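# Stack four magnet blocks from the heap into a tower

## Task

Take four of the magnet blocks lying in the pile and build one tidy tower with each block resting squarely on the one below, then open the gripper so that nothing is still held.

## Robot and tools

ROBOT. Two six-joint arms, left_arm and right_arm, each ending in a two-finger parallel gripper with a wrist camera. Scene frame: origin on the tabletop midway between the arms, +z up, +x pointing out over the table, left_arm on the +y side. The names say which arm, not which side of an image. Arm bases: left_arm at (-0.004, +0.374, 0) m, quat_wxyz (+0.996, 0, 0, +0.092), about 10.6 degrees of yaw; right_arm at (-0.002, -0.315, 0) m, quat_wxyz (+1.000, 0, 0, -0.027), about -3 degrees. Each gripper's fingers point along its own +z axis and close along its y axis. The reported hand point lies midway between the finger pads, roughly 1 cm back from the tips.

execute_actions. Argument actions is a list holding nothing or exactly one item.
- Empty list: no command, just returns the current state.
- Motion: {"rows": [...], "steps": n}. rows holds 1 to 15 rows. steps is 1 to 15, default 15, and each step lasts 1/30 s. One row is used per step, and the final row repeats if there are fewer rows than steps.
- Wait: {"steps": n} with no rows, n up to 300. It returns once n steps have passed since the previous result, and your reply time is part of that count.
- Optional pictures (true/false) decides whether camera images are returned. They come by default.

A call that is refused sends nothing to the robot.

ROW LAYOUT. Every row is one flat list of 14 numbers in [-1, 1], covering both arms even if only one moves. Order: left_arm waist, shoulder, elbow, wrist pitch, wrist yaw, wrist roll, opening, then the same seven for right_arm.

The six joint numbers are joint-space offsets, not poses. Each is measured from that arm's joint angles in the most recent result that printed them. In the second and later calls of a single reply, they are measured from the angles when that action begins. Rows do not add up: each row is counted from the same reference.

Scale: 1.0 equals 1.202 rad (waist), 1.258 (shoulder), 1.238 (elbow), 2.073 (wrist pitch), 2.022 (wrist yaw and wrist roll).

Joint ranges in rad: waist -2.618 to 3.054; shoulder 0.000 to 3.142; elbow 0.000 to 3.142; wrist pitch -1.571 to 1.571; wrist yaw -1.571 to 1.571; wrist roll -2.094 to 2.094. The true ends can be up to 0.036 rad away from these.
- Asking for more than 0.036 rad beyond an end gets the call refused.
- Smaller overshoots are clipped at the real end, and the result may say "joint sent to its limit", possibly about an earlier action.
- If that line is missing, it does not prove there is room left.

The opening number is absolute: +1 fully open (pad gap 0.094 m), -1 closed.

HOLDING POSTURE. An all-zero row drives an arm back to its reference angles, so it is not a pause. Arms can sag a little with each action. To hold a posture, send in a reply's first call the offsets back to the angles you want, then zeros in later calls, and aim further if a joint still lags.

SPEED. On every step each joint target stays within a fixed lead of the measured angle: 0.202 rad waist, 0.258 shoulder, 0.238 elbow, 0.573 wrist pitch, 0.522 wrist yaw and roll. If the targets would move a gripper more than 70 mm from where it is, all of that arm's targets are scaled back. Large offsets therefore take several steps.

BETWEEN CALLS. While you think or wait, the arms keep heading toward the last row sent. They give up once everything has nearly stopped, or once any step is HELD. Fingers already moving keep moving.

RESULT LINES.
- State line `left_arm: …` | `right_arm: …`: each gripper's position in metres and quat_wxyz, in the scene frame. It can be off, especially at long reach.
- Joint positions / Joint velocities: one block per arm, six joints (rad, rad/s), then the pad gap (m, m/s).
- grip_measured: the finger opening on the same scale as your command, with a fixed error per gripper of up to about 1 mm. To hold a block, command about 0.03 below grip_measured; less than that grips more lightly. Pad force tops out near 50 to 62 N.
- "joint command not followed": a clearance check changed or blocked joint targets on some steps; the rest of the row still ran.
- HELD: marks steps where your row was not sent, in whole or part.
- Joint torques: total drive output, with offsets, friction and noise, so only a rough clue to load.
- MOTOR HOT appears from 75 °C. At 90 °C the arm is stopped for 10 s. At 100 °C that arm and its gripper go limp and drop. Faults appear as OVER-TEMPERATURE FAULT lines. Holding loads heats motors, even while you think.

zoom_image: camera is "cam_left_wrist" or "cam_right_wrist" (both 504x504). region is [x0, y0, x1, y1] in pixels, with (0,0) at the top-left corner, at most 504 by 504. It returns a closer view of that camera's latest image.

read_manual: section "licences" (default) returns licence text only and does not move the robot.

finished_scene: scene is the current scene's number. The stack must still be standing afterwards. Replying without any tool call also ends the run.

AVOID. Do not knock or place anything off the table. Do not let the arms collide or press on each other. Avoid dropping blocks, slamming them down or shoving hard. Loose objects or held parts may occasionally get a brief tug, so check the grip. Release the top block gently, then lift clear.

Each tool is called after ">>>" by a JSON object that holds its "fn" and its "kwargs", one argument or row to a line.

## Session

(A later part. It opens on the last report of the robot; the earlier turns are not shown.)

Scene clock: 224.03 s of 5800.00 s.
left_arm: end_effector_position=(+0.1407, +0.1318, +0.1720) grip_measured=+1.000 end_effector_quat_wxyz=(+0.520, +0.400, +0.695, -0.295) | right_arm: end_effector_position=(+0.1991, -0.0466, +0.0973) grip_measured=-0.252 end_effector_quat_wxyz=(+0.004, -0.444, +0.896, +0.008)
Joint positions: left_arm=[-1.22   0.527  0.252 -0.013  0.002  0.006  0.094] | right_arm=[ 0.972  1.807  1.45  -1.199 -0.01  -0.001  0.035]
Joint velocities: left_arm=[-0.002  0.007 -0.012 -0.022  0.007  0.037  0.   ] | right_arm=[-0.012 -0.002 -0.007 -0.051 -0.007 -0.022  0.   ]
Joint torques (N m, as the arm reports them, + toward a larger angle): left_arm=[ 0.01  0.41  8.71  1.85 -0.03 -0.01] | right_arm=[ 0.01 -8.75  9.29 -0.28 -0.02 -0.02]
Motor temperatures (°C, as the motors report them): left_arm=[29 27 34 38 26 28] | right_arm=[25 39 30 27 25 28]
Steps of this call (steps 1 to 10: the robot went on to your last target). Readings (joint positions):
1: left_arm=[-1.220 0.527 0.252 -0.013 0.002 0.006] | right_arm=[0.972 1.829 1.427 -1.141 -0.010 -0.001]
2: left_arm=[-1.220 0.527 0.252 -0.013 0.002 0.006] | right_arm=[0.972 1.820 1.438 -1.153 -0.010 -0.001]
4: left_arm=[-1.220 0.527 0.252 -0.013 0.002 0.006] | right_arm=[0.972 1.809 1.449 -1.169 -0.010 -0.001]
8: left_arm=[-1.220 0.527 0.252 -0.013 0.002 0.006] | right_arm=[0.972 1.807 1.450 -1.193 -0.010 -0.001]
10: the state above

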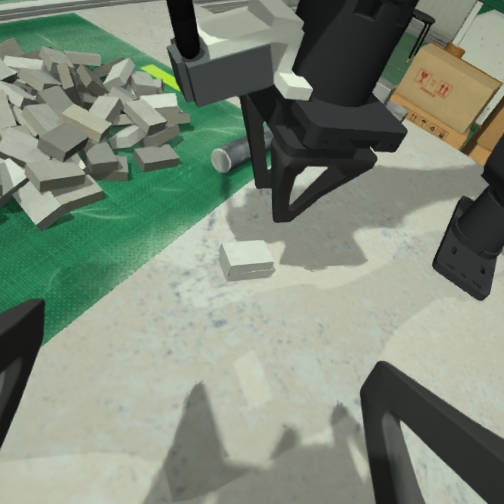

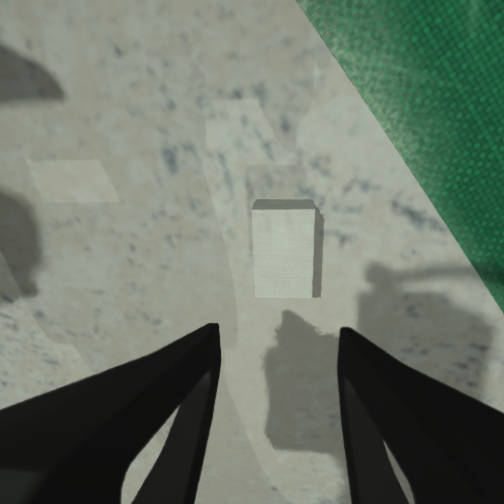

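>>> {"fn": "execute_actions", "kwargs": {
  "actions": [
    {"rows":[[0,0,0,0,0,0,1,-0.01,0.005,0.03,-0.005,0,-0.03,-0.25],[0,0,0,0,0,0,1,-0.025,0.015,0.055,-0.01,0,-0.06,-0.25],[0,0,0,0,0,0,1,-0.045,0.03,0.08,-0.015,0,-0.09,-0.25],[0,0,0,0,0,0,1,-0.07,0.05,0.11,-0.02,0,-0.12,-0.25],[0,0,0,0,0,0,1,-0.1,0.07,0.14,-0.02,0,-0.15,-0.25],[0,0,0,0,0,0,1,-0.13,0.09,0.17,-0.02,0,-0.18,-0.25],[0,0,0,0,0,0,1,-0.16,0.11,0.2,-0.02,0,-0.21,-0.25],[0,0,0,0,0,0,1,-0.19,0.13,0.225,-0.02,0,-0.24,-0.25],[0,0,0,0,0,0,1,-0.215,0.15,0.245,-0.015,0,-0.27,-0.25],[0,0,0,0,0,0,1,-0.24,0.17,0.258,-0.01,0,-0.295,-0.25],[0,0,0,0,0,0,1,-0.26,0.19,0.266,-0.005,0,-0.295,-0.25],[0,0,0,0,0,0,1,-0.275,0.21,0.266,0,0,-0.295,-0.25],[0,0,0,0,0,0,1,-0.287,0.23,0.266,0.006,0,-0.295,-0.25],[0,0,0,0,0,0,1,-0.296,0.245,0.266,0.012,0,-0.295,-0.25],[0,0,0,0,0,0,1,-0.301,0.258,0.266,0.016,0,-0.295,-0.25]],"steps":15}
  ],
  "pictures": false
}}

>>> {"fn": "execute_actions", "kwargs": {
  "actions": [
    {"steps":14}
  ]
}}

Scene clock: 234.13 s of 5800.00 s.
left_arm: end_effector_position=(+0.1407, +0.1318, +0.1720) grip_measured=+1.000 end_effector_quat_wxyz=(+0.520, +0.400, +0.695, -0.295) | right_arm: end_effector_position=(+0.3471, -0.0944, +0.0797) grip_measured=-0.252 end_effector_quat_wxyz=(+0.027, -0.514, +0.858, +0.004)
Joint positions: left_arm=[-1.22   0.527  0.252 -0.013  0.002  0.006  0.094] | right_arm=[ 0.611  2.081  1.757 -1.193 -0.006 -0.521  0.035]
Joint velocities: left_arm=[-0.012 -0.002 -0.002  0.081  0.066 -0.066  0.   ] | right_arm=[-0.471  0.667 -0.017  0.139  0.139 -0.549 -0.002]
Joint torques (N m, as the arm reports them, + toward a larger angle): left_arm=[-0.12  0.42  8.7   1.84  0.    0.02] | right_arm=[ 2.26 -9.84  9.08 -0.09 -0.14 -0.07]
Motor temperatures (°C, as the motors report them): left_arm=[29 27 34 39 26 28] | right_arm=[25 39 31 27 25 28]
Steps of this call (steps 1 to 30: the robot went on to your last target; steps 31 to 90: nothing new was sent; then 6.60 s passed at rest; steps 91 to 105: all 15 steps of this action). Readings (joint positions):
91: left_arm=[-1.220 0.527 0.252 -0.013 0.002 0.006] | right_arm=[0.972 1.807 1.450 -1.208 -0.010 -0.010]
92: left_arm=[-1.220 0.527 0.252 -0.013 0.002 0.006] | right_arm=[0.970 1.809 1.455 -1.212 -0.011 -0.029]
94: left_arm=[-1.220 0.527 0.252 -0.013 0.002 0.006] | right_arm=[0.952 1.830 1.494 -1.228 -0.014 -0.092]
98: left_arm=[-1.220 0.527 0.252 -0.013 0.002 0.006] | right_arm=[0.837 1.920 1.642 -1.236 -0.019 -0.273]
105: the state above

Scene clock: 234.60 s of 5800.00 s.
left_arm: end_effector_position=(+0.1407, +0.1318, +0.1720) grip_measured=+1.000 end_effector_quat_wxyz=(+0.520, +0.400, +0.695, -0.295) | right_arm: end_effector_position=(+0.3484, -0.0986, +0.0536) grip_measured=-0.252 end_effector_quat_wxyz=(-0.002, -0.539, +0.842, +0.001)
Joint positions: left_arm=[-1.22   0.527  0.252 -0.013  0.002  0.006  0.094] | right_arm=[ 0.603  2.147  1.757 -1.183 -0.002 -0.589  0.035]
Joint velocities: left_arm=[-0.032 -0.017 -0.007 -0.051 -0.007 -0.081  0.   ] | right_arm=[ 0.002 -0.012 -0.017 -0.007  0.022 -0.081 -0.001]
Joint torques (N m, as the arm reports them, + toward a larger angle): left_arm=[-0.15  0.36  8.75  1.84  0.02 -0.01] | right_arm=[  0.63 -12.46   8.89  -0.04  -0.08  -0.08]
Motor temperatures (°C, as the motors report them): left_arm=[29 27 34 39 26 28] | right_arm=[25 39 31 27 25 28]
Steps of this call (steps 1 to 14: the robot went on to your last target). Readings (joint positions):
1: left_arm=[-1.220 0.527 0.252 -0.013 0.002 0.006] | right_arm=[0.599 2.103 1.757 -1.189 -0.003 -0.534]
2: left_arm=[-1.220 0.527 0.252 -0.013 0.002 0.006] | right_arm=[0.592 2.123 1.757 -1.187 -0.002 -0.546]
4: left_arm=[-1.220 0.527 0.252 -0.013 0.002 0.006] | right_arm=[0.591 2.147 1.757 -1.186 -0.001 -0.562]
8: left_arm=[-1.220 0.527 0.252 -0.013 0.002 0.006] | right_arm=[0.601 2.147 1.757 -1.184 -0.001 -0.580]
14: the state above

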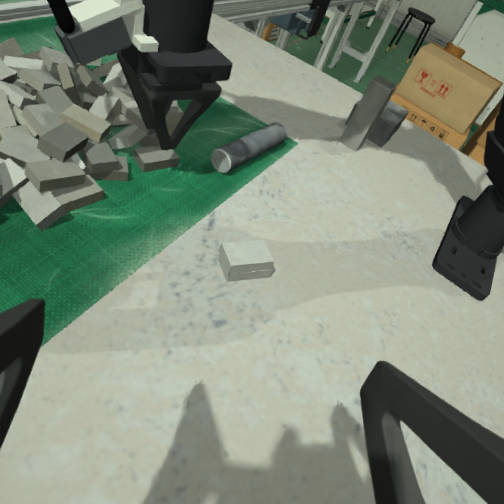

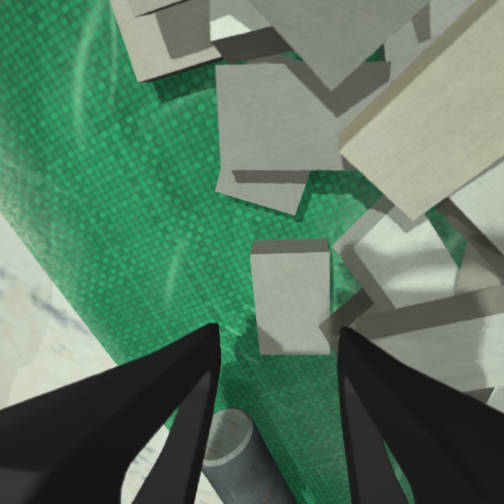

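>>> {"fn": "execute_actions", "kwargs": {
  "actions": [
    {"rows":[[0,0,0,0,0,0,1,0,0,0.04,-0.02,0,0,-0.25],[0,0,0,0,0,0,1,0,0,0.06,-0.03,0,0,-0.25],[0,0,0,0,0,0,1,0,0,0.075,-0.04,0,0.03,-0.25],[0,0,0,0,0,0,1,0,0,0.075,-0.045,0,0.08,-0.25],[0,0,0,0,0,0,1,0,0,0.075,-0.045,0,0.15,-0.25],[0,0,0,0,0,0,1,0,0,0.075,-0.045,0,0.22,-0.25],[0,0,0,0,0,0,1,0,0,0.075,-0.045,0,0.3,-0.25],[0,0,0,0,0,0,1,0,0,0.075,-0.045,0,0.38,-0.25],[0,0,0,0,0,0,1,0,0,0.075,-0.045,0,0.46,-0.25],[0,0,0,0,0,0,1,0,0,0.075,-0.045,0,0.54,-0.2],[0,0,0,0,0,0,1,0,0,0.075,-0.045,0,0.62,-0.15],[0,0,0,0,0,0,1,0,0,0.075,-0.045,0,0.7,-0.1],[0,0,0,0,0,0,1,0,0,0.075,-0.045,0,0.745,0.05]],"steps":15}
  ],
  "pictures": false
}}

>>> {"fn": "execute_actions", "kwargs": {
  "actions": [
    {"steps":20}
  ]
}}

Scene clock: 245.57 s of 5800.00 s.
left_arm: end_effector_position=(+0.1407, +0.1318, +0.1720) grip_measured=+1.000 end_effector_quat_wxyz=(+0.520, +0.400, +0.695, -0.295) | right_arm: end_effector_position=(+0.3474, -0.0992, +0.0680) grip_measured=+0.044 end_effector_quat_wxyz=(-0.008, -0.053, +0.999, -0.004)
Joint positions: left_arm=[-1.22   0.527  0.252 -0.013  0.002  0.006  0.094] | right_arm=[ 0.603  2.15   1.818 -1.257 -0.002  0.443  0.049]
Joint velocities: left_arm=[-0.002  0.007  0.002  0.022  0.051  0.066  0.   ] | right_arm=[ 0.002 -0.007 -0.002 -0.051 -0.037  2.821  0.008]
Joint torques (N m, as the arm reports them, + toward a larger angle): left_arm=[ 0.04  0.41  8.68  1.85  0.02 -0.01] | right_arm=[ -0.11 -11.1    9.34  -0.38  -0.07  -0.01]
Motor temperatures (°C, as the motors report them): left_arm=[29 27 34 39 26 28] | right_arm=[25 41 32 27 25 28]
Steps of this call (steps 1 to 30: the robot went on to your last target; steps 31 to 90: nothing new was sent; then 7.47 s passed at rest; steps 91 to 105: all 15 steps of this action). Readings (joint positions):
91: left_arm=[-1.220 0.527 0.252 -0.013 0.002 0.006] | right_arm=[0.603 2.147 1.759 -1.186 -0.002 -0.592]
92: left_arm=[-1.220 0.527 0.252 -0.013 0.002 0.006] | right_arm=[0.603 2.149 1.765 -1.196 -0.002 -0.592]
94: left_arm=[-1.220 0.527 0.252 -0.013 0.002 0.006] | right_arm=[0.603 2.150 1.791 -1.220 -0.002 -0.556]
98: left_arm=[-1.220 0.527 0.252 -0.013 0.002 0.006] | right_arm=[0.603 2.150 1.818 -1.240 -0.002 -0.258]
105: the state above

Scene clock: 246.23 s of 5800.00 s.
left_arm: end_effector_position=(+0.1407, +0.1318, +0.1720) grip_measured=+1.000 end_effector_quat_wxyz=(+0.520, +0.400, +0.695, -0.295) | right_arm: end_effector_position=(+0.3468, -0.0995, +0.0680) grip_measured=+0.048 end_effector_quat_wxyz=(-0.009, +0.177, +0.984, -0.006)
Joint positions: left_arm=[-1.22   0.527  0.252 -0.013  0.002  0.006  0.094] | right_arm=[ 0.603  2.15   1.818 -1.26  -0.002  0.906  0.049]
Joint velocities: left_arm=[-0.017  0.002 -0.007  0.007 -0.022  0.007  0.   ] | right_arm=[-0.002  0.002 -0.007  0.022 -0.022  0.007  0.   ]
Joint torques (N m, as the arm reports them, + toward a larger angle): left_arm=[-0.02  0.51  8.65  1.86  0.01  0.03] | right_arm=[ -0.03 -11.31   9.5   -0.39   0.     0.06]
Motor temperatures (°C, as the motors report them): left_arm=[29 27 34 39 26 28] | right_arm=[25 42 32 27 25 28]
Steps of this call (steps 1 to 20: the robot went on to your last target). Readings (joint positions):
1: left_arm=[-1.220 0.527 0.252 -0.013 0.002 0.006] | right_arm=[0.603 2.150 1.818 -1.258 -0.002 0.536]
2: left_arm=[-1.220 0.527 0.252 -0.013 0.002 0.006] | right_arm=[0.603 2.150 1.818 -1.258 -0.002 0.611]
4: left_arm=[-1.220 0.527 0.252 -0.013 0.002 0.006] | right_arm=[0.603 2.150 1.818 -1.259 -0.002 0.720]
8: left_arm=[-1.220 0.527 0.252 -0.013 0.002 0.006] | right_arm=[0.603 2.150 1.818 -1.260 -0.002 0.834]
20: the state above

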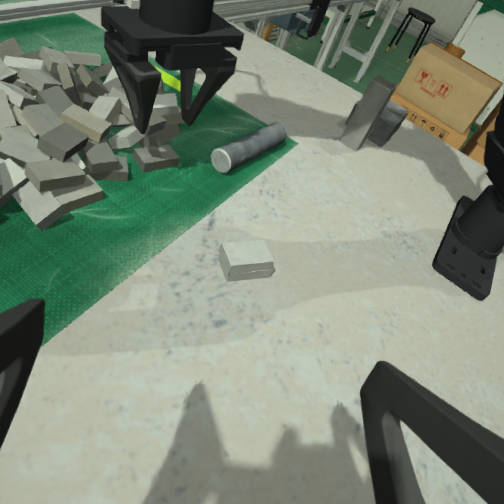

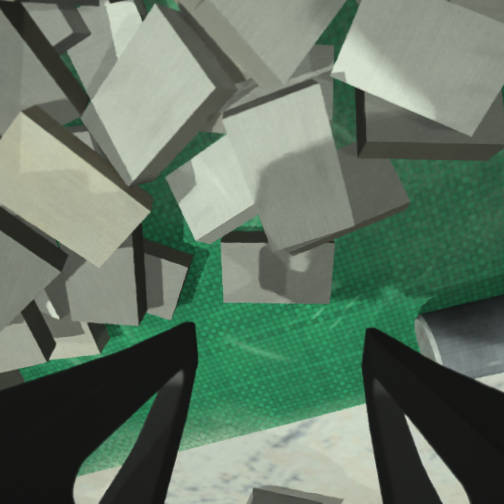

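>>> {"fn": "execute_actions", "kwargs": {
  "actions": [
    {"rows":[[0,0,0,0,0,0,1,0,0,-0.01,0.016,0,0,0.05],[0,0,0,0,0,0,1,0,0,-0.02,0.024,0,0,0.05],[0,0,0,0,0,0,1,0,0,-0.03,0.032,0,0,0.05],[0,0,0,0,0,0,1,0,0.004,-0.04,0.04,0,0,0.05],[0,0,0,0,0,0,1,0,0.008,-0.05,0.047,0,0,0.05],[0,0,0,0,0,0,1,0,0.008,-0.06,0.054,0,0,0.05],[0,0,0,0,0,0,1,0,0.008,-0.07,0.06,0,0,0.05],[0,0,0,0,0,0,1,0,0.008,-0.08,0.066,0,0,0.05],[0,0,0,0,0,0,1,0,0.008,-0.088,0.071,0,0,0.05],[0,0,0,0,0,0,1,0,0.008,-0.096,0.071,0,0,0.05]],"steps":15}
  ],
  "pictures": false
}}

>>> {"fn": "execute_actions", "kwargs": {
  "actions": [
    {"steps":8}
  ]
}}

>>> {"fn": "zoom_image", "kwargs": {
  "camera": "cam_left_wrist",
  "region": [80,60,240,220]
}}

Scene clock: 253.63 s of 5800.00 s.
left_arm: end_effector_position=(+0.1407, +0.1318, +0.1720) grip_measured=+1.000 end_effector_quat_wxyz=(+0.520, +0.400, +0.695, -0.295) | right_arm: end_effector_position=(+0.3461, -0.0996, +0.0398) grip_measured=+0.048 end_effector_quat_wxyz=(-0.006, +0.180, +0.984, -0.003)
Joint positions: left_arm=[-1.22   0.527  0.252 -0.013  0.002  0.006  0.094] | right_arm=[ 0.603  2.158  1.717 -1.144 -0.003  0.911  0.049]
Joint velocities: left_arm=[ 0.002 -0.007  0.002 -0.037 -0.022  0.007  0.   ] | right_arm=[-0.002  0.007  0.007  0.081  0.037  0.007 -0.001]
Joint torques (N m, as the arm reports them, + toward a larger angle): left_arm=[-0.02  0.43  8.76  1.83 -0.01  0.01] | right_arm=[ -0.03 -10.86   5.42  -0.12   0.    -0.07]
Motor temperatures (°C, as the motors report them): left_arm=[29 27 34 39 26 28] | right_arm=[25 42 32 27 25 28]
Steps of this call (steps 1 to 30: the robot went on to your last target; steps 31 to 90: nothing new was sent; then 3.90 s passed at rest; steps 91 to 105: all 15 steps of this action). Readings (joint positions):
91: left_arm=[-1.220 0.527 0.252 -0.013 0.002 0.006] | right_arm=[0.603 2.150 1.818 -1.258 -0.002 0.911]
92: left_arm=[-1.220 0.527 0.252 -0.013 0.002 0.006] | right_arm=[0.603 2.150 1.818 -1.254 -0.003 0.911]
94: left_arm=[-1.220 0.527 0.252 -0.013 0.002 0.006] | right_arm=[0.603 2.150 1.811 -1.234 -0.003 0.911]
98: left_arm=[-1.220 0.527 0.252 -0.013 0.002 0.006] | right_arm=[0.603 2.150 1.764 -1.184 -0.003 0.911]
105: the state above

Scene clock: 253.90 s of 5800.00 s.
left_arm: end_effector_position=(+0.1407, +0.1318, +0.1720) grip_measured=+1.000 end_effector_quat_wxyz=(+0.520, +0.400, +0.695, -0.295) | right_arm: end_effector_position=(+0.3489, -0.0979, +0.0396) grip_measured=+0.048 end_effector_quat_wxyz=(-0.001, +0.180, +0.984, +0.001)
Joint positions: left_arm=[-1.22   0.527  0.252 -0.013  0.002  0.006  0.094] | right_arm=[ 0.603  2.158  1.717 -1.13  -0.003  0.911  0.049]
Joint velocities: left_arm=[ 0.002  0.007 -0.007 -0.007 -0.022  0.007  0.   ] | right_arm=[-0.017 -0.022 -0.012  0.066  0.051  0.007 -0.   ]
Joint torques (N m, as the arm reports them, + toward a larger angle): left_arm=[-0.08  0.33  8.67  1.86  0.    0.  ] | right_arm=[ -0.01 -10.72   5.22  -0.04  -0.01  -0.08]
Motor temperatures (°C, as the motors report them): left_arm=[29 27 34 39 26 28] | right_arm=[25 42 32 27 25 28]
Steps of this call (steps 1 to 8: the robot went on to your last target). Readings (joint positions):
1: left_arm=[-1.220 0.527 0.252 -0.013 0.002 0.006] | right_arm=[0.603 2.158 1.717 -1.141 -0.003 0.911]
2: left_arm=[-1.220 0.527 0.252 -0.013 0.002 0.006] | right_arm=[0.603 2.158 1.717 -1.138 -0.003 0.911]
4: left_arm=[-1.220 0.527 0.252 -0.013 0.002 0.006] | right_arm=[0.603 2.158 1.717 -1.134 -0.003 0.911]
8: the state above

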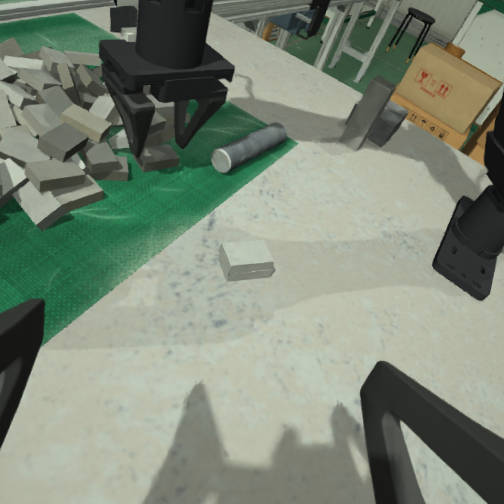

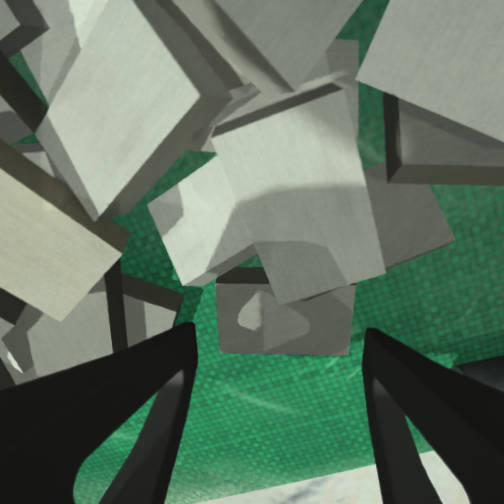

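Region (80, 60, 240, 220) of cam_left_wrist's 504x504 image, scaled by 3.150, with more detail than that image has.

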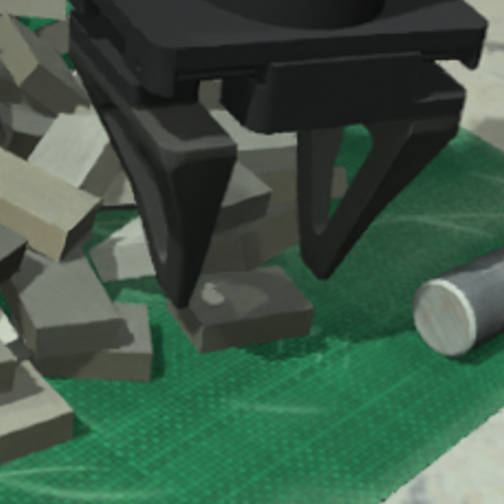

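>>> {"fn": "execute_actions", "kwargs": {
  "actions": [
    {"rows":[[0,0,0,0,0,0,1,0,0,-0.012,0.014,0,0,0.05],[0,0,0,0,0,0,1,0,0,-0.019,0.019,0,0,0.05],[0,0,0,0,0,0,1,0,0,-0.026,0.024,0,0,0.05],[0,0,0,0,0,0,1,0,0,-0.033,0.029,0,0,0.05],[0,0,0,0,0,0,1,0,0,-0.04,0.034,0,0,0.05],[0,0,0,0,0,0,1,0,0,-0.047,0.038,0,0,0.05],[0,0,0,0,0,0,1,0,0,-0.054,0.042,0,0,0.05],[0,0,0,0,0,0,1,0,0,-0.061,0.044,0,0,0.05],[0,0,0,0,0,0,1,0,0,-0.067,0.044,0,0,0.05]],"steps":15}
  ]
}}

>>> {"fn": "zoom_image", "kwargs": {
  "camera": "cam_left_wrist",
  "region": [80,60,240,220]
}}

Scene clock: 257.80 s of 5800.00 s.
left_arm: end_effector_position=(+0.1407, +0.1318, +0.1720) grip_measured=+1.000 end_effector_quat_wxyz=(+0.520, +0.400, +0.695, -0.295) | right_arm: end_effector_position=(+0.3458, -0.0996, +0.0234) grip_measured=+0.048 end_effector_quat_wxyz=(-0.001, +0.180, +0.984, +0.002)
Joint positions: left_arm=[-1.22   0.527  0.252 -0.013  0.002  0.006  0.094] | right_arm=[ 0.603  2.158  1.651 -1.063 -0.004  0.911  0.049]
Joint velocities: left_arm=[-0.012 -0.012 -0.017 -0.022  0.007 -0.007  0.   ] | right_arm=[-0.012  0.002  0.007  0.066 -0.007 -0.037 -0.   ]
Joint torques (N m, as the arm reports them, + toward a larger angle): left_arm=[0.04 0.36 8.77 1.85 0.01 0.01] | right_arm=[  0.   -11.08   5.28  -0.03  -0.01  -0.02]
Motor temperatures (°C, as the motors report them): left_arm=[29 27 34 39 26 28] | right_arm=[25 42 31 27 25 28]
Steps of this call (steps 1 to 30: the robot went on to your last target; steps 31 to 90: nothing new was sent; then 0.40 s passed at rest; steps 91 to 105: all 15 steps of this action). Readings (joint positions):
91: left_arm=[-1.220 0.527 0.252 -0.013 0.002 0.006] | right_arm=[0.603 2.158 1.717 -1.127 -0.003 0.911]
92: left_arm=[-1.220 0.527 0.252 -0.013 0.002 0.006] | right_arm=[0.603 2.158 1.717 -1.124 -0.003 0.911]
94: left_arm=[-1.220 0.527 0.252 -0.013 0.002 0.006] | right_arm=[0.603 2.158 1.714 -1.112 -0.004 0.911]
98: left_arm=[-1.220 0.527 0.252 -0.013 0.002 0.006] | right_arm=[0.603 2.158 1.681 -1.078 -0.004 0.911]
105: the state above

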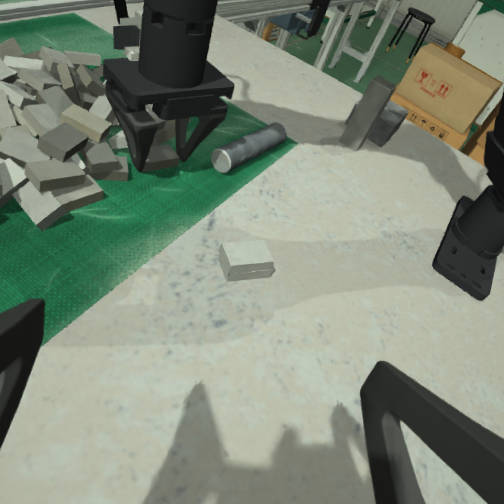

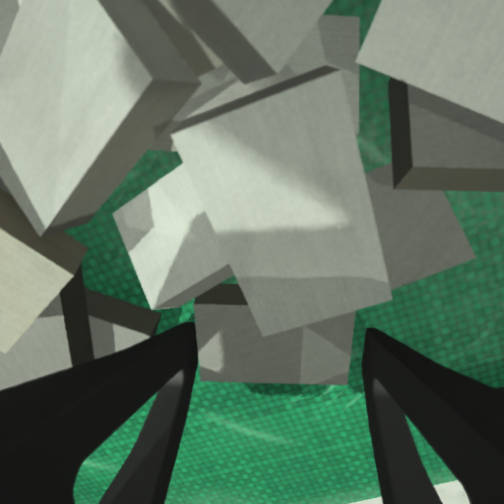

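Region (80, 60, 240, 220) of cam_left_wrist's 504x504 image, scaled by 3.150, with more detail than that image has.

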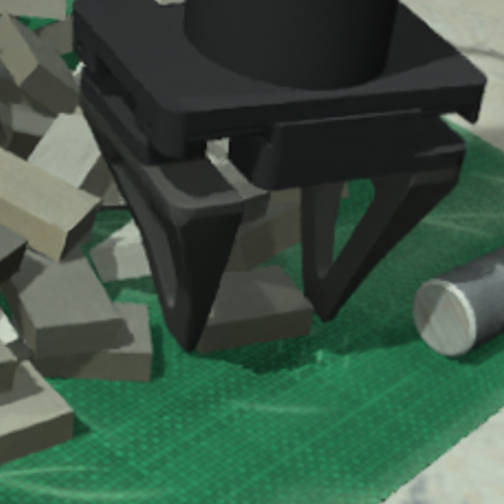

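>>> {"fn": "execute_actions", "kwargs": {
  "actions": [
    {"rows":[[0,0,0,0,0,0,1,0,0,0,0,0,0,0.0],[0,0,0,0,0,0,1,0,0,0,0,0,0,-0.04],[0,0,0,0,0,0,1,0,0,0,0,0,0,-0.08],[0,0,0,0,0,0,1,0,0,0,0,0,0,-0.11],[0,0,0,0,0,0,1,0,0,0,0,0,0,-0.14],[0,0,0,0,0,0,1,0,0,0,0,0,0,-0.16],[0,0,0,0,0,0,1,0,0,0,0,0,0,-0.18],[0,0,0,0,0,0,1,0,0,0,0,0,0,-0.2]],"steps":11}
  ],
  "pictures": false
}}

>>> {"fn": "execute_actions", "kwargs": {
  "actions": [
    {"rows":[[0,0,0,0,0,0,1,0.008,-0.012,0,-0.01,0,0,-0.2],[0,0,0,0,0,0,1,0.011,-0.014,0,-0.013,0,0,-0.2],[0,0,0,0,0,0,1,0.014,-0.016,0,-0.016,0,0,-0.2],[0,0,0,0,0,0,1,0.017,-0.018,0,-0.019,0,0,-0.2],[0,0,0,0,0,0,1,0.02,-0.018,0,-0.022,0,0,-0.2],[0,0,0,0,0,0,1,0.023,-0.018,0,-0.025,0,0,-0.2],[0,0,0,0,0,0,1,0.026,-0.018,0,-0.028,0,0,-0.2],[0,0,0,0,0,0,1,0.029,-0.018,0,-0.03,0,0,-0.2]],"steps":15}
  ]
}}

Scene clock: 264.20 s of 5800.00 s.
left_arm: end_effector_position=(+0.1407, +0.1318, +0.1720) grip_measured=+1.000 end_effector_quat_wxyz=(+0.520, +0.400, +0.695, -0.295) | right_arm: end_effector_position=(+0.3475, -0.0985, +0.0234) grip_measured=-0.147 end_effector_quat_wxyz=(+0.002, +0.180, +0.984, +0.005)
Joint positions: left_arm=[-1.22   0.527  0.252 -0.013  0.002  0.006  0.094] | right_arm=[ 0.603  2.158  1.651 -1.055 -0.005  0.911  0.04 ]
Joint velocities: left_arm=[-0.007  0.032 -0.002  0.007  0.022  0.095  0.   ] | right_arm=[-0.002 -0.002 -0.007 -0.022 -0.081  0.066 -0.   ]
Joint torques (N m, as the arm reports them, + toward a larger angle): left_arm=[-0.01  0.43  8.78  1.88 -0.02  0.  ] | right_arm=[  0.   -11.01   6.8   -0.25  -0.02  -0.01]
Motor temperatures (°C, as the motors report them): left_arm=[29 27 34 40 26 28] | right_arm=[25 42 31 27 25 28]
Steps of this call (steps 1 to 15: the robot went on to your last target; steps 16 to 90: nothing new was sent; then 3.03 s passed at rest; steps 91 to 101: all 11 steps of this action). Readings (joint positions):
91: left_arm=[-1.220 0.527 0.252 -0.013 0.002 0.006] | right_arm=[0.603 2.158 1.651 -1.055 -0.005 0.911]
92: left_arm=[-1.220 0.527 0.252 -0.013 0.002 0.006] | right_arm=[0.603 2.158 1.651 -1.055 -0.005 0.911]
94: left_arm=[-1.220 0.527 0.252 -0.013 0.002 0.006] | right_arm=[0.603 2.158 1.651 -1.055 -0.005 0.911]
98: left_arm=[-1.220 0.527 0.252 -0.013 0.002 0.006] | right_arm=[0.603 2.158 1.651 -1.055 -0.005 0.911]
101: the state above

Scene clock: 264.70 s of 5800.00 s.
left_arm: end_effector_position=(+0.1407, +0.1318, +0.1720) grip_measured=+1.000 end_effector_quat_wxyz=(+0.520, +0.400, +0.695, -0.295) | right_arm: end_effector_position=(+0.3337, -0.0934, +0.0235) grip_measured=-0.147 end_effector_quat_wxyz=(-0.012, +0.166, +0.986, -0.007)
Joint positions: left_arm=[-1.22   0.527  0.252 -0.013  0.002  0.006  0.094] | right_arm=[ 0.631  2.158  1.651 -1.091 -0.006  0.911  0.04 ]
Joint velocities: left_arm=[ 0.002 -0.017  0.002  0.095  0.007  0.051  0.   ] | right_arm=[ 0.002 -0.007 -0.007 -0.081 -0.037 -0.007  0.   ]
Joint torques (N m, as the arm reports them, + toward a larger angle): left_arm=[-0.13  0.42  8.74  1.85  0.02 -0.01] | right_arm=[  0.48 -12.83   6.75  -0.49  -0.02  -0.01]
Motor temperatures (°C, as the motors report them): left_arm=[29 27 34 40 26 28] | right_arm=[25 42 31 27 25 28]
Steps of this call (steps 1 to 15: all 15 steps of this action). Readings (joint positions):
1: left_arm=[-1.220 0.527 0.252 -0.013 0.002 0.006] | right_arm=[0.603 2.158 1.651 -1.055 -0.005 0.911]
2: left_arm=[-1.220 0.527 0.252 -0.013 0.002 0.006] | right_arm=[0.603 2.158 1.651 -1.056 -0.005 0.911]
4: left_arm=[-1.220 0.527 0.252 -0.013 0.002 0.006] | right_arm=[0.604 2.158 1.651 -1.059 -0.005 0.911]
8: left_arm=[-1.220 0.527 0.252 -0.013 0.002 0.006] | right_arm=[0.617 2.158 1.651 -1.076 -0.005 0.911]
15: the state above

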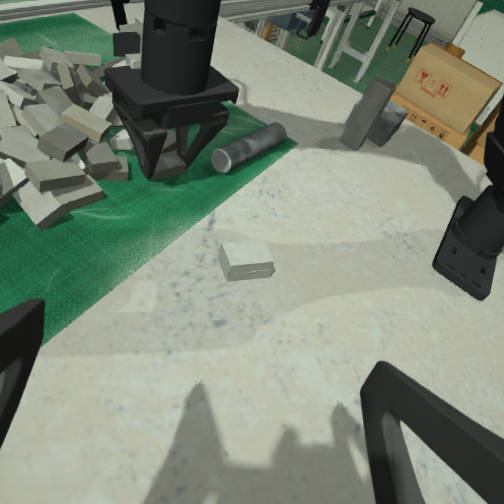

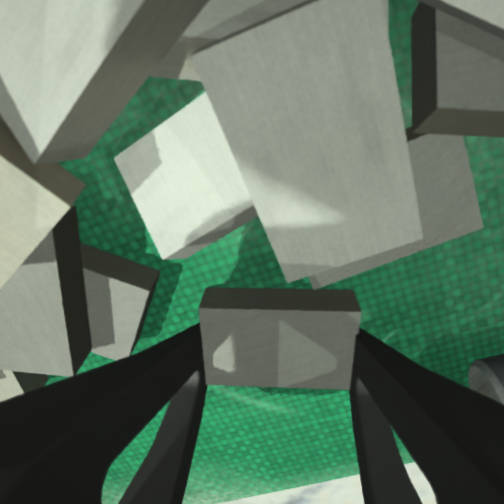

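>>> {"fn": "execute_actions", "kwargs": {
  "actions": [
    {"rows":[[0,0,0,0,0,0,1,0,-0.02,0,-0.012,0,0,-0.2],[0,0,0,0,0,0,1,0,-0.035,0,-0.02,0,0,-0.2],[0,0,0,0,0,0,1,0,-0.053,0,-0.028,0,0,-0.2],[0,0,0,0,0,0,1,0.01,-0.075,-0.01,-0.035,0,0.02,-0.2],[0,0,0,0,0,0,1,0.025,-0.1,-0.02,-0.04,0,0.05,-0.2],[0,0,0,0,0,0,1,0.045,-0.125,-0.035,-0.045,0,0.09,-0.2],[0,0,0,0,0,0,1,0.075,-0.15,-0.055,-0.045,0,0.13,-0.2],[0,0,0,0,0,0,1,0.105,-0.175,-0.08,-0.04,0,0.17,-0.2],[0,0,0,0,0,0,1,0.135,-0.2,-0.105,-0.035,0,0.21,-0.2],[0,0,0,0,0,0,1,0.165,-0.22,-0.13,-0.03,0,0.25,-0.2],[0,0,0,0,0,0,1,0.195,-0.237,-0.155,-0.02,0,0.28,-0.2],[0,0,0,0,0,0,1,0.225,-0.25,-0.18,-0.01,0,0.31,-0.2],[0,0,0,0,0,0,1,0.25,-0.26,-0.205,0,0,0.33,-0.2],[0,0,0,0,0,0,1,0.272,-0.266,-0.227,0.008,0,0.33,-0.2],[0,0,0,0,0,0,1,0.29,-0.266,-0.245,0.008,0,0.33,-0.2]],"steps":15}
  ],
  "pictures": false
}}

>>> {"fn": "execute_actions", "kwargs": {
  "actions": [
    {"steps":20}
  ]
}}

>>> {"fn": "zoom_image", "kwargs": {
  "camera": "cam_left_wrist",
  "region": [180,170,340,330]
}}

Scene clock: 272.63 s of 5800.00 s.
left_arm: end_effector_position=(+0.1407, +0.1318, +0.1720) grip_measured=+1.000 end_effector_quat_wxyz=(+0.520, +0.400, +0.695, -0.295) | right_arm: end_effector_position=(+0.2168, -0.0381, +0.0859) grip_measured=-0.147 end_effector_quat_wxyz=(+0.009, +0.262, +0.965, +0.033)
Joint positions: left_arm=[-1.22   0.527  0.252 -0.013  0.002  0.006  0.094] | right_arm=[ 0.946  1.829  1.429 -1.103 -0.011  1.423  0.04 ]
Joint velocities: left_arm=[ 0.007  0.002  0.002 -0.037  0.007 -0.022  0.   ] | right_arm=[ 1.048 -0.198 -0.779  0.198 -0.066  1.048 -0.   ]
Joint torques (N m, as the arm reports them, + toward a larger angle): left_arm=[ 0.05  0.35  8.7   1.87  0.01 -0.02] | right_arm=[-2.36 -7.68  4.34 -0.06  0.17  0.05]
Motor temperatures (°C, as the motors report them): left_arm=[29 27 34 40 26 28] | right_arm=[25 44 31 27 25 28]
Steps of this call (steps 1 to 15: the robot went on to your last target; steps 16 to 90: nothing new was sent; then 4.43 s passed at rest; steps 91 to 105: all 15 steps of this action). Readings (joint positions):
91: left_arm=[-1.220 0.527 0.252 -0.013 0.002 0.006] | right_arm=[0.631 2.158 1.651 -1.091 -0.006 0.911]
92: left_arm=[-1.220 0.527 0.252 -0.013 0.002 0.006] | right_arm=[0.631 2.156 1.651 -1.092 -0.006 0.911]
94: left_arm=[-1.220 0.527 0.252 -0.013 0.002 0.006] | right_arm=[0.631 2.142 1.651 -1.105 -0.007 0.917]
98: left_arm=[-1.220 0.527 0.252 -0.013 0.002 0.006] | right_arm=[0.666 2.030 1.604 -1.126 -0.002 1.047]
105: the state above

Scene clock: 273.30 s of 5800.00 s.
left_arm: end_effector_position=(+0.1407, +0.1318, +0.1720) grip_measured=+1.000 end_effector_quat_wxyz=(+0.520, +0.400, +0.695, -0.295) | right_arm: end_effector_position=(+0.1936, -0.0427, +0.0667) grip_measured=-0.147 end_effector_quat_wxyz=(-0.008, +0.313, +0.950, +0.008)
Joint positions: left_arm=[-1.22   0.527  0.252 -0.013  0.002  0.006  0.094] | right_arm=[ 0.987  1.83   1.355 -1.084 -0.02   1.571  0.04 ]
Joint velocities: left_arm=[ 0.007 -0.007  0.002  0.007 -0.022 -0.051  0.   ] | right_arm=[ 0.007 -0.022 -0.022  0.007  0.007 -0.022  0.   ]
Joint torques (N m, as the arm reports them, + toward a larger angle): left_arm=[-0.1   0.47  8.64  1.84 -0.02 -0.02] | right_arm=[-0.59 -8.76  6.31 -0.1   0.1   0.03]
Motor temperatures (°C, as the motors report them): left_arm=[29 27 34 40 26 28] | right_arm=[25 44 31 27 25 28]
Steps of this call (steps 1 to 20: the robot went on to your last target). Readings (joint positions):
1: left_arm=[-1.220 0.527 0.252 -0.013 0.002 0.006] | right_arm=[0.977 1.827 1.406 -1.100 -0.016 1.453]
2: left_arm=[-1.220 0.527 0.252 -0.013 0.002 0.006] | right_arm=[0.996 1.827 1.387 -1.098 -0.022 1.477]
4: left_arm=[-1.220 0.527 0.252 -0.013 0.002 0.006] | right_arm=[1.006 1.830 1.361 -1.098 -0.028 1.512]
8: left_arm=[-1.220 0.527 0.252 -0.013 0.002 0.006] | right_arm=[0.990 1.830 1.355 -1.093 -0.023 1.548]
20: the state above

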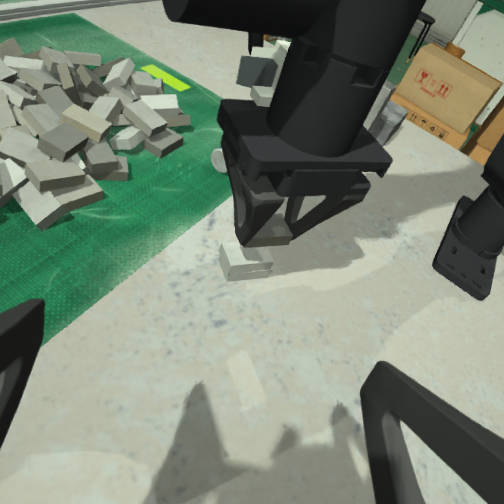

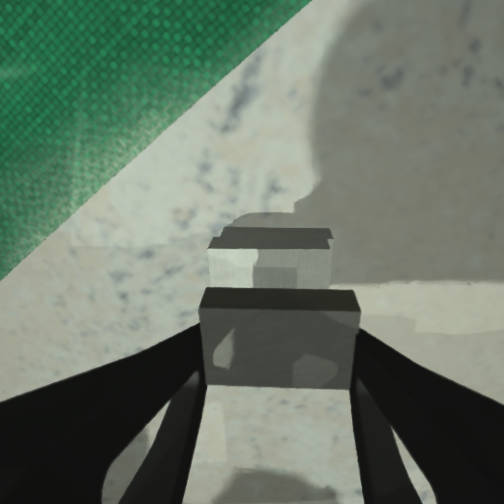

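Region (180, 170, 340, 330) of cam_left_wrist's 504x504 image, scaled by 3.150, with more detail than that image has.

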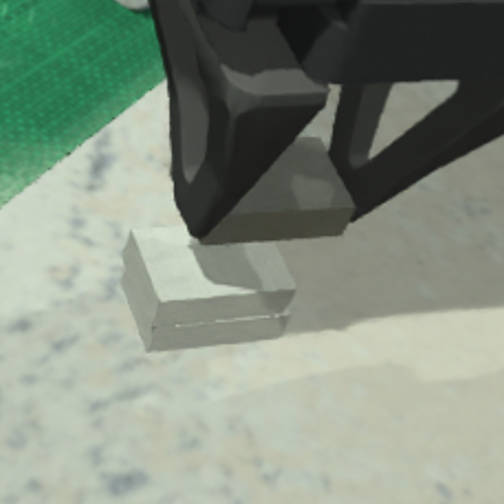

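>>> {"fn": "execute_actions", "kwargs": {
  "actions": [
    {"rows":[[0,0,0,0,0,0,1,0,0.004,-0.008,0.012,0.008,0,-0.2],[0,0,0,0,0,0,1,0,0.008,-0.014,0.017,0.008,0,-0.2],[0,0,0,0,0,0,1,0,0.012,-0.017,0.022,0.008,0,-0.2],[0,0,0,0,0,0,1,0,0.016,-0.02,0.026,0.008,0,-0.2],[0,0,0,0,0,0,1,0,0.02,-0.023,0.03,0.008,0,-0.2],[0,0,0,0,0,0,1,0,0.024,-0.026,0.034,0.008,0,-0.2],[0,0,0,0,0,0,1,0,0.028,-0.029,0.034,0.008,0,-0.2],[0,0,0,0,0,0,1,0,0.032,-0.032,0.034,0.008,0,-0.2]],"steps":15}
  ],
  "pictures": false
}}

>>> {"fn": "execute_actions", "kwargs": {
  "actions": [
    {"steps":5}
  ]
}}

>>> {"fn": "zoom_image", "kwargs": {
  "camera": "cam_left_wrist",
  "region": [190,190,310,310]
}}

>>> {"fn": "zoom_image", "kwargs": {
  "camera": "cam_right_wrist",
  "region": [180,220,380,400]
}}

Scene clock: 278.90 s of 5800.00 s.
left_arm: end_effector_position=(+0.1407, +0.1318, +0.1720) grip_measured=+1.000 end_effector_quat_wxyz=(+0.520, +0.400, +0.695, -0.295) | right_arm: end_effector_position=(+0.1959, -0.0400, +0.0482) grip_measured=-0.147 end_effector_quat_wxyz=(-0.008, +0.314, +0.949, +0.004)
Joint positions: left_arm=[-1.22   0.527  0.252 -0.013  0.002  0.006  0.094] | right_arm=[ 0.987  1.87   1.331 -1.03  -0.018  1.572  0.04 ]
Joint velocities: left_arm=[-0.002  0.007 -0.002 -0.022 -0.037  0.037  0.   ] | right_arm=[-0.007 -0.017  0.012  0.007 -0.022  0.037  0.   ]
Joint torques (N m, as the arm reports them, + toward a larger angle): left_arm=[ 0.    0.49  8.84  1.85  0.01 -0.01] | right_arm=[-0.02 -8.5   5.42 -0.05  0.11 -0.03]
Motor temperatures (°C, as the motors report them): left_arm=[29 27 34 40 26 28] | right_arm=[25 43 31 27 25 28]
Steps of this call (steps 1 to 15: the robot went on to your last target; steps 16 to 90: nothing new was sent; then 2.10 s passed at rest; steps 91 to 105: all 15 steps of this action). Readings (joint positions):
91: left_arm=[-1.220 0.527 0.252 -0.013 0.002 0.006] | right_arm=[0.987 1.830 1.355 -1.083 -0.020 1.572]
92: left_arm=[-1.220 0.527 0.252 -0.013 0.002 0.006] | right_arm=[0.987 1.830 1.355 -1.080 -0.020 1.572]
94: left_arm=[-1.220 0.527 0.252 -0.013 0.002 0.006] | right_arm=[0.987 1.833 1.355 -1.069 -0.019 1.572]
98: left_arm=[-1.220 0.527 0.252 -0.013 0.002 0.006] | right_arm=[0.987 1.851 1.349 -1.039 -0.018 1.572]
105: the state above

Scene clock: 279.07 s of 5800.00 s.
left_arm: end_effector_position=(+0.1407, +0.1318, +0.1720) grip_measured=+1.000 end_effector_quat_wxyz=(+0.520, +0.400, +0.695, -0.295) | right_arm: end_effector_position=(+0.1965, -0.0392, +0.0482) grip_measured=-0.147 end_effector_quat_wxyz=(-0.008, +0.314, +0.949, +0.006)
Joint positions: left_arm=[-1.22   0.527  0.252 -0.013  0.002  0.006  0.094] | right_arm=[ 0.987  1.87   1.331 -1.026 -0.018  1.572  0.04 ]
Joint velocities: left_arm=[-0.007  0.007 -0.002 -0.037 -0.051 -0.022  0.   ] | right_arm=[-0.012  0.002 -0.002  0.007  0.051 -0.007 -0.   ]
Joint torques (N m, as the arm reports them, + toward a larger angle): left_arm=[-0.09  0.35  8.67  1.86  0.   -0.02] | right_arm=[ 0.01 -8.39  5.63 -0.14  0.1  -0.03]
Motor temperatures (°C, as the motors report them): left_arm=[29 27 34 40 26 28] | right_arm=[25 43 31 27 25 28]
Steps of this call (steps 1 to 5: the robot went on to your last target). Readings (joint positions):
1: left_arm=[-1.220 0.527 0.252 -0.013 0.002 0.006] | right_arm=[0.987 1.870 1.331 -1.028 -0.018 1.572]
2: left_arm=[-1.220 0.527 0.252 -0.013 0.002 0.006] | right_arm=[0.987 1.870 1.331 -1.027 -0.018 1.572]
4: left_arm=[-1.220 0.527 0.252 -0.013 0.002 0.006] | right_arm=[0.987 1.870 1.331 -1.026 -0.018 1.572]
5: the state above

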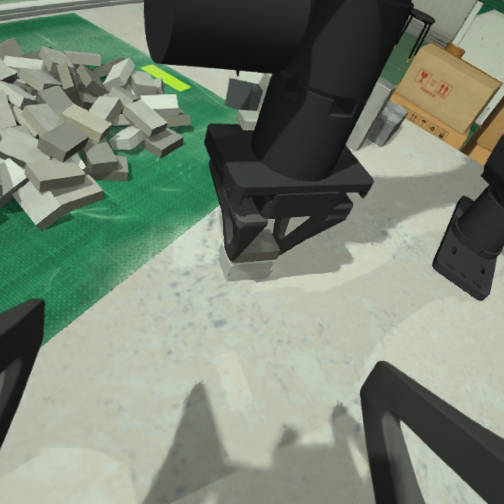

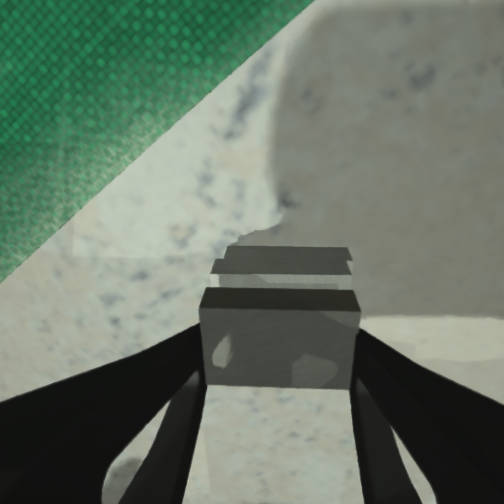

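Region (190, 190, 310, 310) of cam_left_wrist's 504x504 image, scaled by 4.200, with more detail than that image has.

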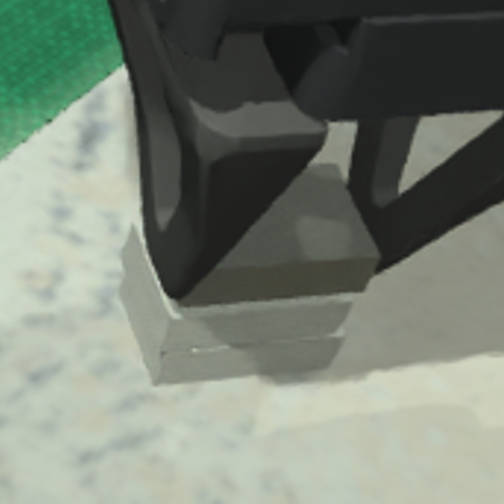

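Region (180, 220, 380, 400) of cam_right_wrist's 504x504 image, scaled by 2.520, with more detail than that image has; it fills the top 454 rows of this view, and the rest is white.

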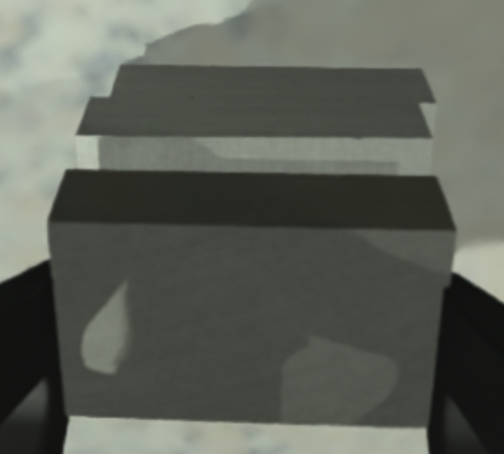

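>>> {"fn": "execute_actions", "kwargs": {
  "actions": [
    {"rows":[[0,0,0,0,0,0,1,0,0,0,0,0.013,0,-0.2],[0,0,0,0,0,0,1,0,0,0,0,0.013,0,-0.2],[0,0,0,0,0,0,1,0,0,-0.01,0.008,0.013,0,-0.2],[0,0,0,0,0,0,1,0,0,-0.014,0.011,0.013,0,-0.2],[0,0,0,0,0,0,1,0,0,-0.018,0.014,0.013,0,-0.2],[0,0,0,0,0,0,1,0,0,-0.022,0.016,0.013,0,-0.2],[0,0,0,0,0,0,1,0,0,-0.026,0.018,0.013,0,-0.2],[0,0,0,0,0,0,1,0,0,-0.029,0.018,0.013,0,-0.2]],"steps":15}
  ]
}}

>>> {"fn": "zoom_image", "kwargs": {
  "camera": "cam_left_wrist",
  "region": [190,190,310,310]
}}

>>> {"fn": "zoom_image", "kwargs": {
  "camera": "cam_right_wrist",
  "region": [180,220,380,400]
}}

Scene clock: 284.37 s of 5800.00 s.
left_arm: end_effector_position=(+0.1407, +0.1318, +0.1720) grip_measured=+1.000 end_effector_quat_wxyz=(+0.520, +0.400, +0.695, -0.295) | right_arm: end_effector_position=(+0.1982, -0.0402, +0.0439) grip_measured=-0.147 end_effector_quat_wxyz=(-0.002, +0.314, +0.949, +0.007)
Joint positions: left_arm=[-1.22   0.527  0.252 -0.013  0.002  0.006  0.094] | right_arm=[ 0.987  1.87   1.313 -1.001 -0.007  1.572  0.04 ]
Joint velocities: left_arm=[ 0.002 -0.012 -0.017  0.007 -0.007 -0.022  0.   ] | right_arm=[ 0.012 -0.007 -0.017 -0.051  0.007  0.037  0.   ]
Joint torques (N m, as the arm reports them, + toward a larger angle): left_arm=[-0.08  0.36  8.83  1.87  0.    0.01] | right_arm=[ 0.   -8.49  5.14 -0.06  0.13 -0.01]
Motor temperatures (°C, as the motors report them): left_arm=[29 27 35 40 26 28] | right_arm=[25 42 30 27 25 28]
Steps of this call (steps 1 to 15: the robot went on to your last target; steps 16 to 90: nothing new was sent; then 1.80 s passed at rest; steps 91 to 105: all 15 steps of this action). Readings (joint positions):
91: left_arm=[-1.220 0.527 0.252 -0.013 0.002 0.006] | right_arm=[0.987 1.870 1.331 -1.024 -0.017 1.572]
92: left_arm=[-1.220 0.527 0.252 -0.013 0.002 0.006] | right_arm=[0.987 1.870 1.331 -1.024 -0.015 1.572]
94: left_arm=[-1.220 0.527 0.252 -0.013 0.002 0.006] | right_arm=[0.987 1.870 1.331 -1.022 -0.012 1.572]
98: left_arm=[-1.220 0.527 0.252 -0.013 0.002 0.006] | right_arm=[0.987 1.870 1.328 -1.009 -0.009 1.572]
105: the state above

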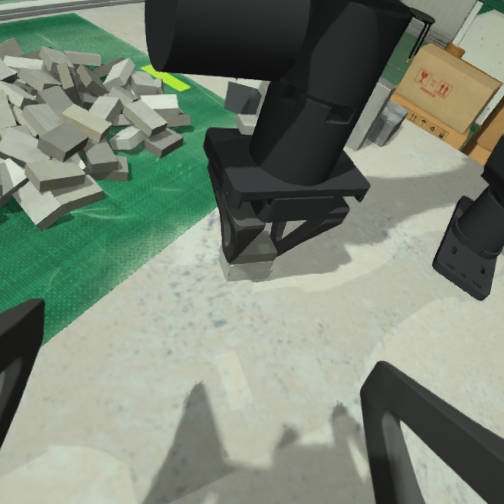

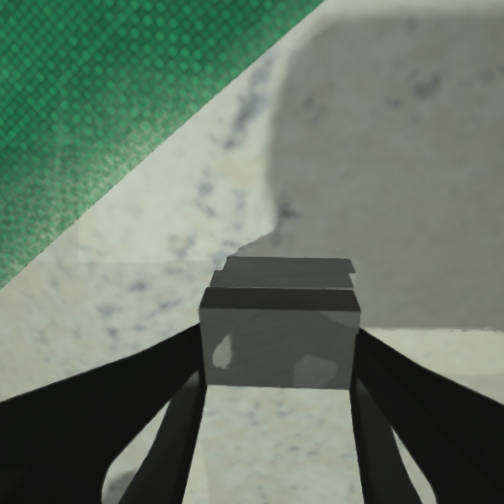

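Region (190, 190, 310, 310) of cam_left_wrist's 504x504 image, scaled by 4.200, with more detail than that image has.

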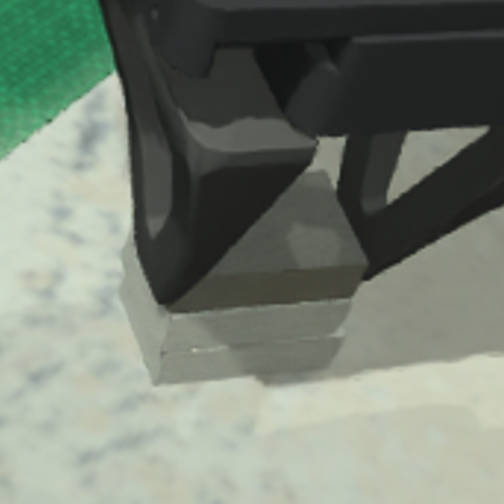

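Region (180, 220, 380, 400) of cam_right_wrist's 504x504 image, scaled by 2.520, with more detail than that image has; it fills the top 454 rows of this view, and the rest is white.

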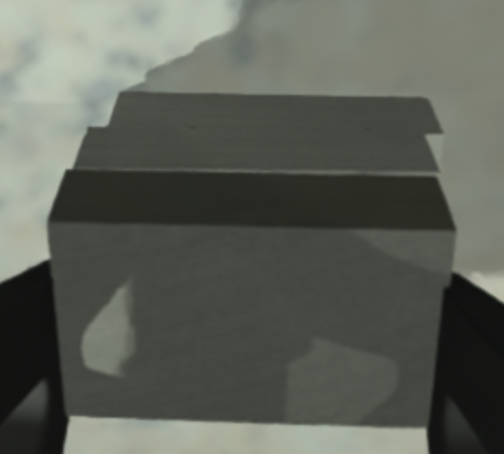

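>>> {"fn": "execute_actions", "kwargs": {
  "actions": [
    {"rows":[[0,0,0,0,0,0,1,0,0,-0.017,0,0,0,-0.2],[0,0,0,0,0,0,1,0,0,-0.017,0,0,0,-0.2],[0,0,0,0,0,0,1,0,0,-0.017,0,0,0,-0.2],[0,0,0,0,0,0,1,0,0,-0.017,0,0,0,-0.2],[0,0,0,0,0,0,1,0,0,-0.017,0,0,0,-0.2],[0,0,0,0,0,0,1,0,0,0,0,0,0,-0.15],[0,0,0,0,0,0,1,0,0,0,0,0,0,-0.1],[0,0,0,0,0,0,1,0,0,0,0,0,0,-0.02],[0,0,0,0,0,0,1,0,0,0,0,0,0,0.08]],"steps":12}
  ],
  "pictures": false
}}

>>> {"fn": "execute_actions", "kwargs": {
  "actions": [
    {"rows":[[0,0,0,0,0,0,1,0,0.004,-0.012,0.012,0,0,0.08],[0,0,0,0,0,0,1,0,0.006,-0.016,0.016,0,0,0.08],[0,0,0,0,0,0,1,0,0.008,-0.02,0.02,0,0,0.08],[0,0,0,0,0,0,1,0,0.01,-0.025,0.024,0,0,0.08],[0,0,0,0,0,0,1,0,0.012,-0.03,0.028,0,0,0.08],[0,0,0,0,0,0,1,0,0.014,-0.035,0.032,0,0,0.08],[0,0,0,0,0,0,1,0,0.016,-0.04,0.036,0,0,0.08],[0,0,0,0,0,0,1,0,0.018,-0.045,0.039,0,0,0.08],[0,0,0,0,0,0,1,0,0.019,-0.05,0.041,0,0,0.08],[0,0,0,0,0,0,1,0,0.02,-0.054,0.041,0,0,0.08]],"steps":15}
  ]
}}

>>> {"fn": "zoom_image", "kwargs": {
  "camera": "cam_left_wrist",
  "region": [190,190,310,310]
}}

Scene clock: 290.67 s of 5800.00 s.
left_arm: end_effector_position=(+0.1407, +0.1318, +0.1720) grip_measured=+1.000 end_effector_quat_wxyz=(+0.520, +0.400, +0.695, -0.295) | right_arm: end_effector_position=(+0.1983, -0.0394, +0.0439) grip_measured=+0.077 end_effector_quat_wxyz=(-0.002, +0.314, +0.949, +0.009)
Joint positions: left_arm=[-1.22   0.527  0.252 -0.013  0.002  0.006  0.094] | right_arm=[ 0.987  1.87   1.313 -0.999 -0.01   1.572  0.051]
Joint velocities: left_arm=[-0.012  0.002  0.007  0.066 -0.007  0.022  0.   ] | right_arm=[-0.002 -0.002  0.002 -0.051  0.007 -0.051  0.001]
Joint torques (N m, as the arm reports them, + toward a larger angle): left_arm=[-0.04  0.41  8.69  1.85  0.01 -0.01] | right_arm=[-0.01 -8.47  6.66 -0.2   0.01 -0.01]
Motor temperatures (°C, as the motors report them): left_arm=[29 27 35 40 26 28] | right_arm=[25 41 30 27 25 28]
Steps of this call (steps 1 to 15: the robot went on to your last target; steps 16 to 90: nothing new was sent; then 2.90 s passed at rest; steps 91 to 102: all 12 steps of this action). Readings (joint positions):
91: left_arm=[-1.220 0.527 0.252 -0.013 0.002 0.006] | right_arm=[0.987 1.870 1.313 -0.999 -0.007 1.572]
92: left_arm=[-1.220 0.527 0.252 -0.013 0.002 0.006] | right_arm=[0.987 1.870 1.313 -0.999 -0.008 1.572]
94: left_arm=[-1.220 0.527 0.252 -0.013 0.002 0.006] | right_arm=[0.987 1.870 1.313 -0.999 -0.009 1.572]
98: left_arm=[-1.220 0.527 0.252 -0.013 0.002 0.006] | right_arm=[0.987 1.870 1.313 -0.999 -0.010 1.572]
102: the state above

Scene clock: 291.17 s of 5800.00 s.
left_arm: end_effector_position=(+0.1407, +0.1318, +0.1720) grip_measured=+1.000 end_effector_quat_wxyz=(+0.520, +0.400, +0.695, -0.295) | right_arm: end_effector_position=(+0.2009, -0.0352, +0.0400) grip_measured=+0.078 end_effector_quat_wxyz=(+0.000, +0.314, +0.949, +0.020)
Joint positions: left_arm=[-1.22   0.527  0.252 -0.013  0.002  0.006  0.094] | right_arm=[ 0.987  1.871  1.297 -0.958 -0.012  1.572  0.051]
Joint velocities: left_arm=[ 0.002  0.002  0.002  0.007 -0.022  0.066  0.   ] | right_arm=[-0.017  0.007 -0.017 -0.066 -0.007 -0.066  0.   ]
Joint torques (N m, as the arm reports them, + toward a larger angle): left_arm=[-0.12  0.51  8.86  1.84  0.    0.01] | right_arm=[ 0.09 -6.49  2.44  0.3  -0.05 -0.02]
Motor temperatures (°C, as the motors report them): left_arm=[29 27 35 40 26 28] | right_arm=[25 41 30 27 25 28]
Steps of this call (steps 1 to 15: all 15 steps of this action). Readings (joint positions):
1: left_arm=[-1.220 0.527 0.252 -0.013 0.002 0.006] | right_arm=[0.987 1.870 1.313 -0.997 -0.010 1.572]
2: left_arm=[-1.220 0.527 0.252 -0.013 0.002 0.006] | right_arm=[0.987 1.870 1.313 -0.994 -0.010 1.572]
4: left_arm=[-1.220 0.527 0.252 -0.013 0.002 0.006] | right_arm=[0.987 1.870 1.313 -0.985 -0.011 1.572]
8: left_arm=[-1.220 0.527 0.252 -0.013 0.002 0.006] | right_arm=[0.987 1.871 1.298 -0.961 -0.011 1.572]
15: the state above

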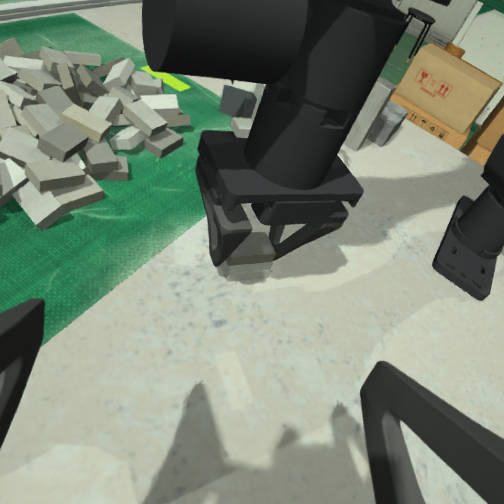

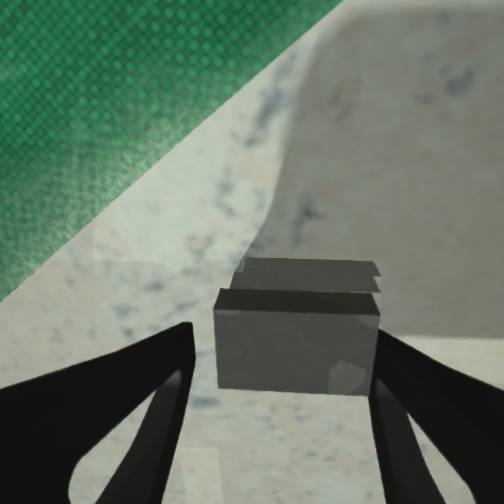

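Region (190, 190, 310, 310) of cam_left_wrist's 504x504 image, scaled by 4.200, with more detail than that image has.

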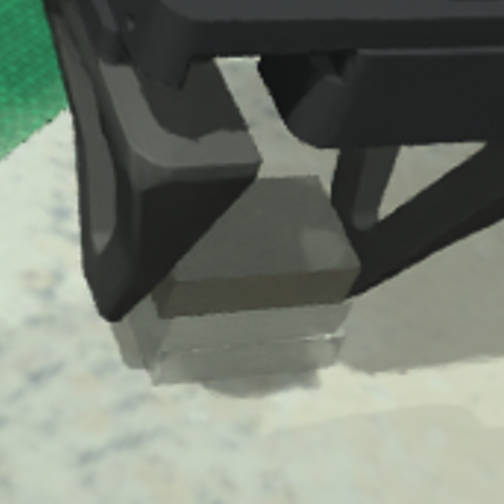

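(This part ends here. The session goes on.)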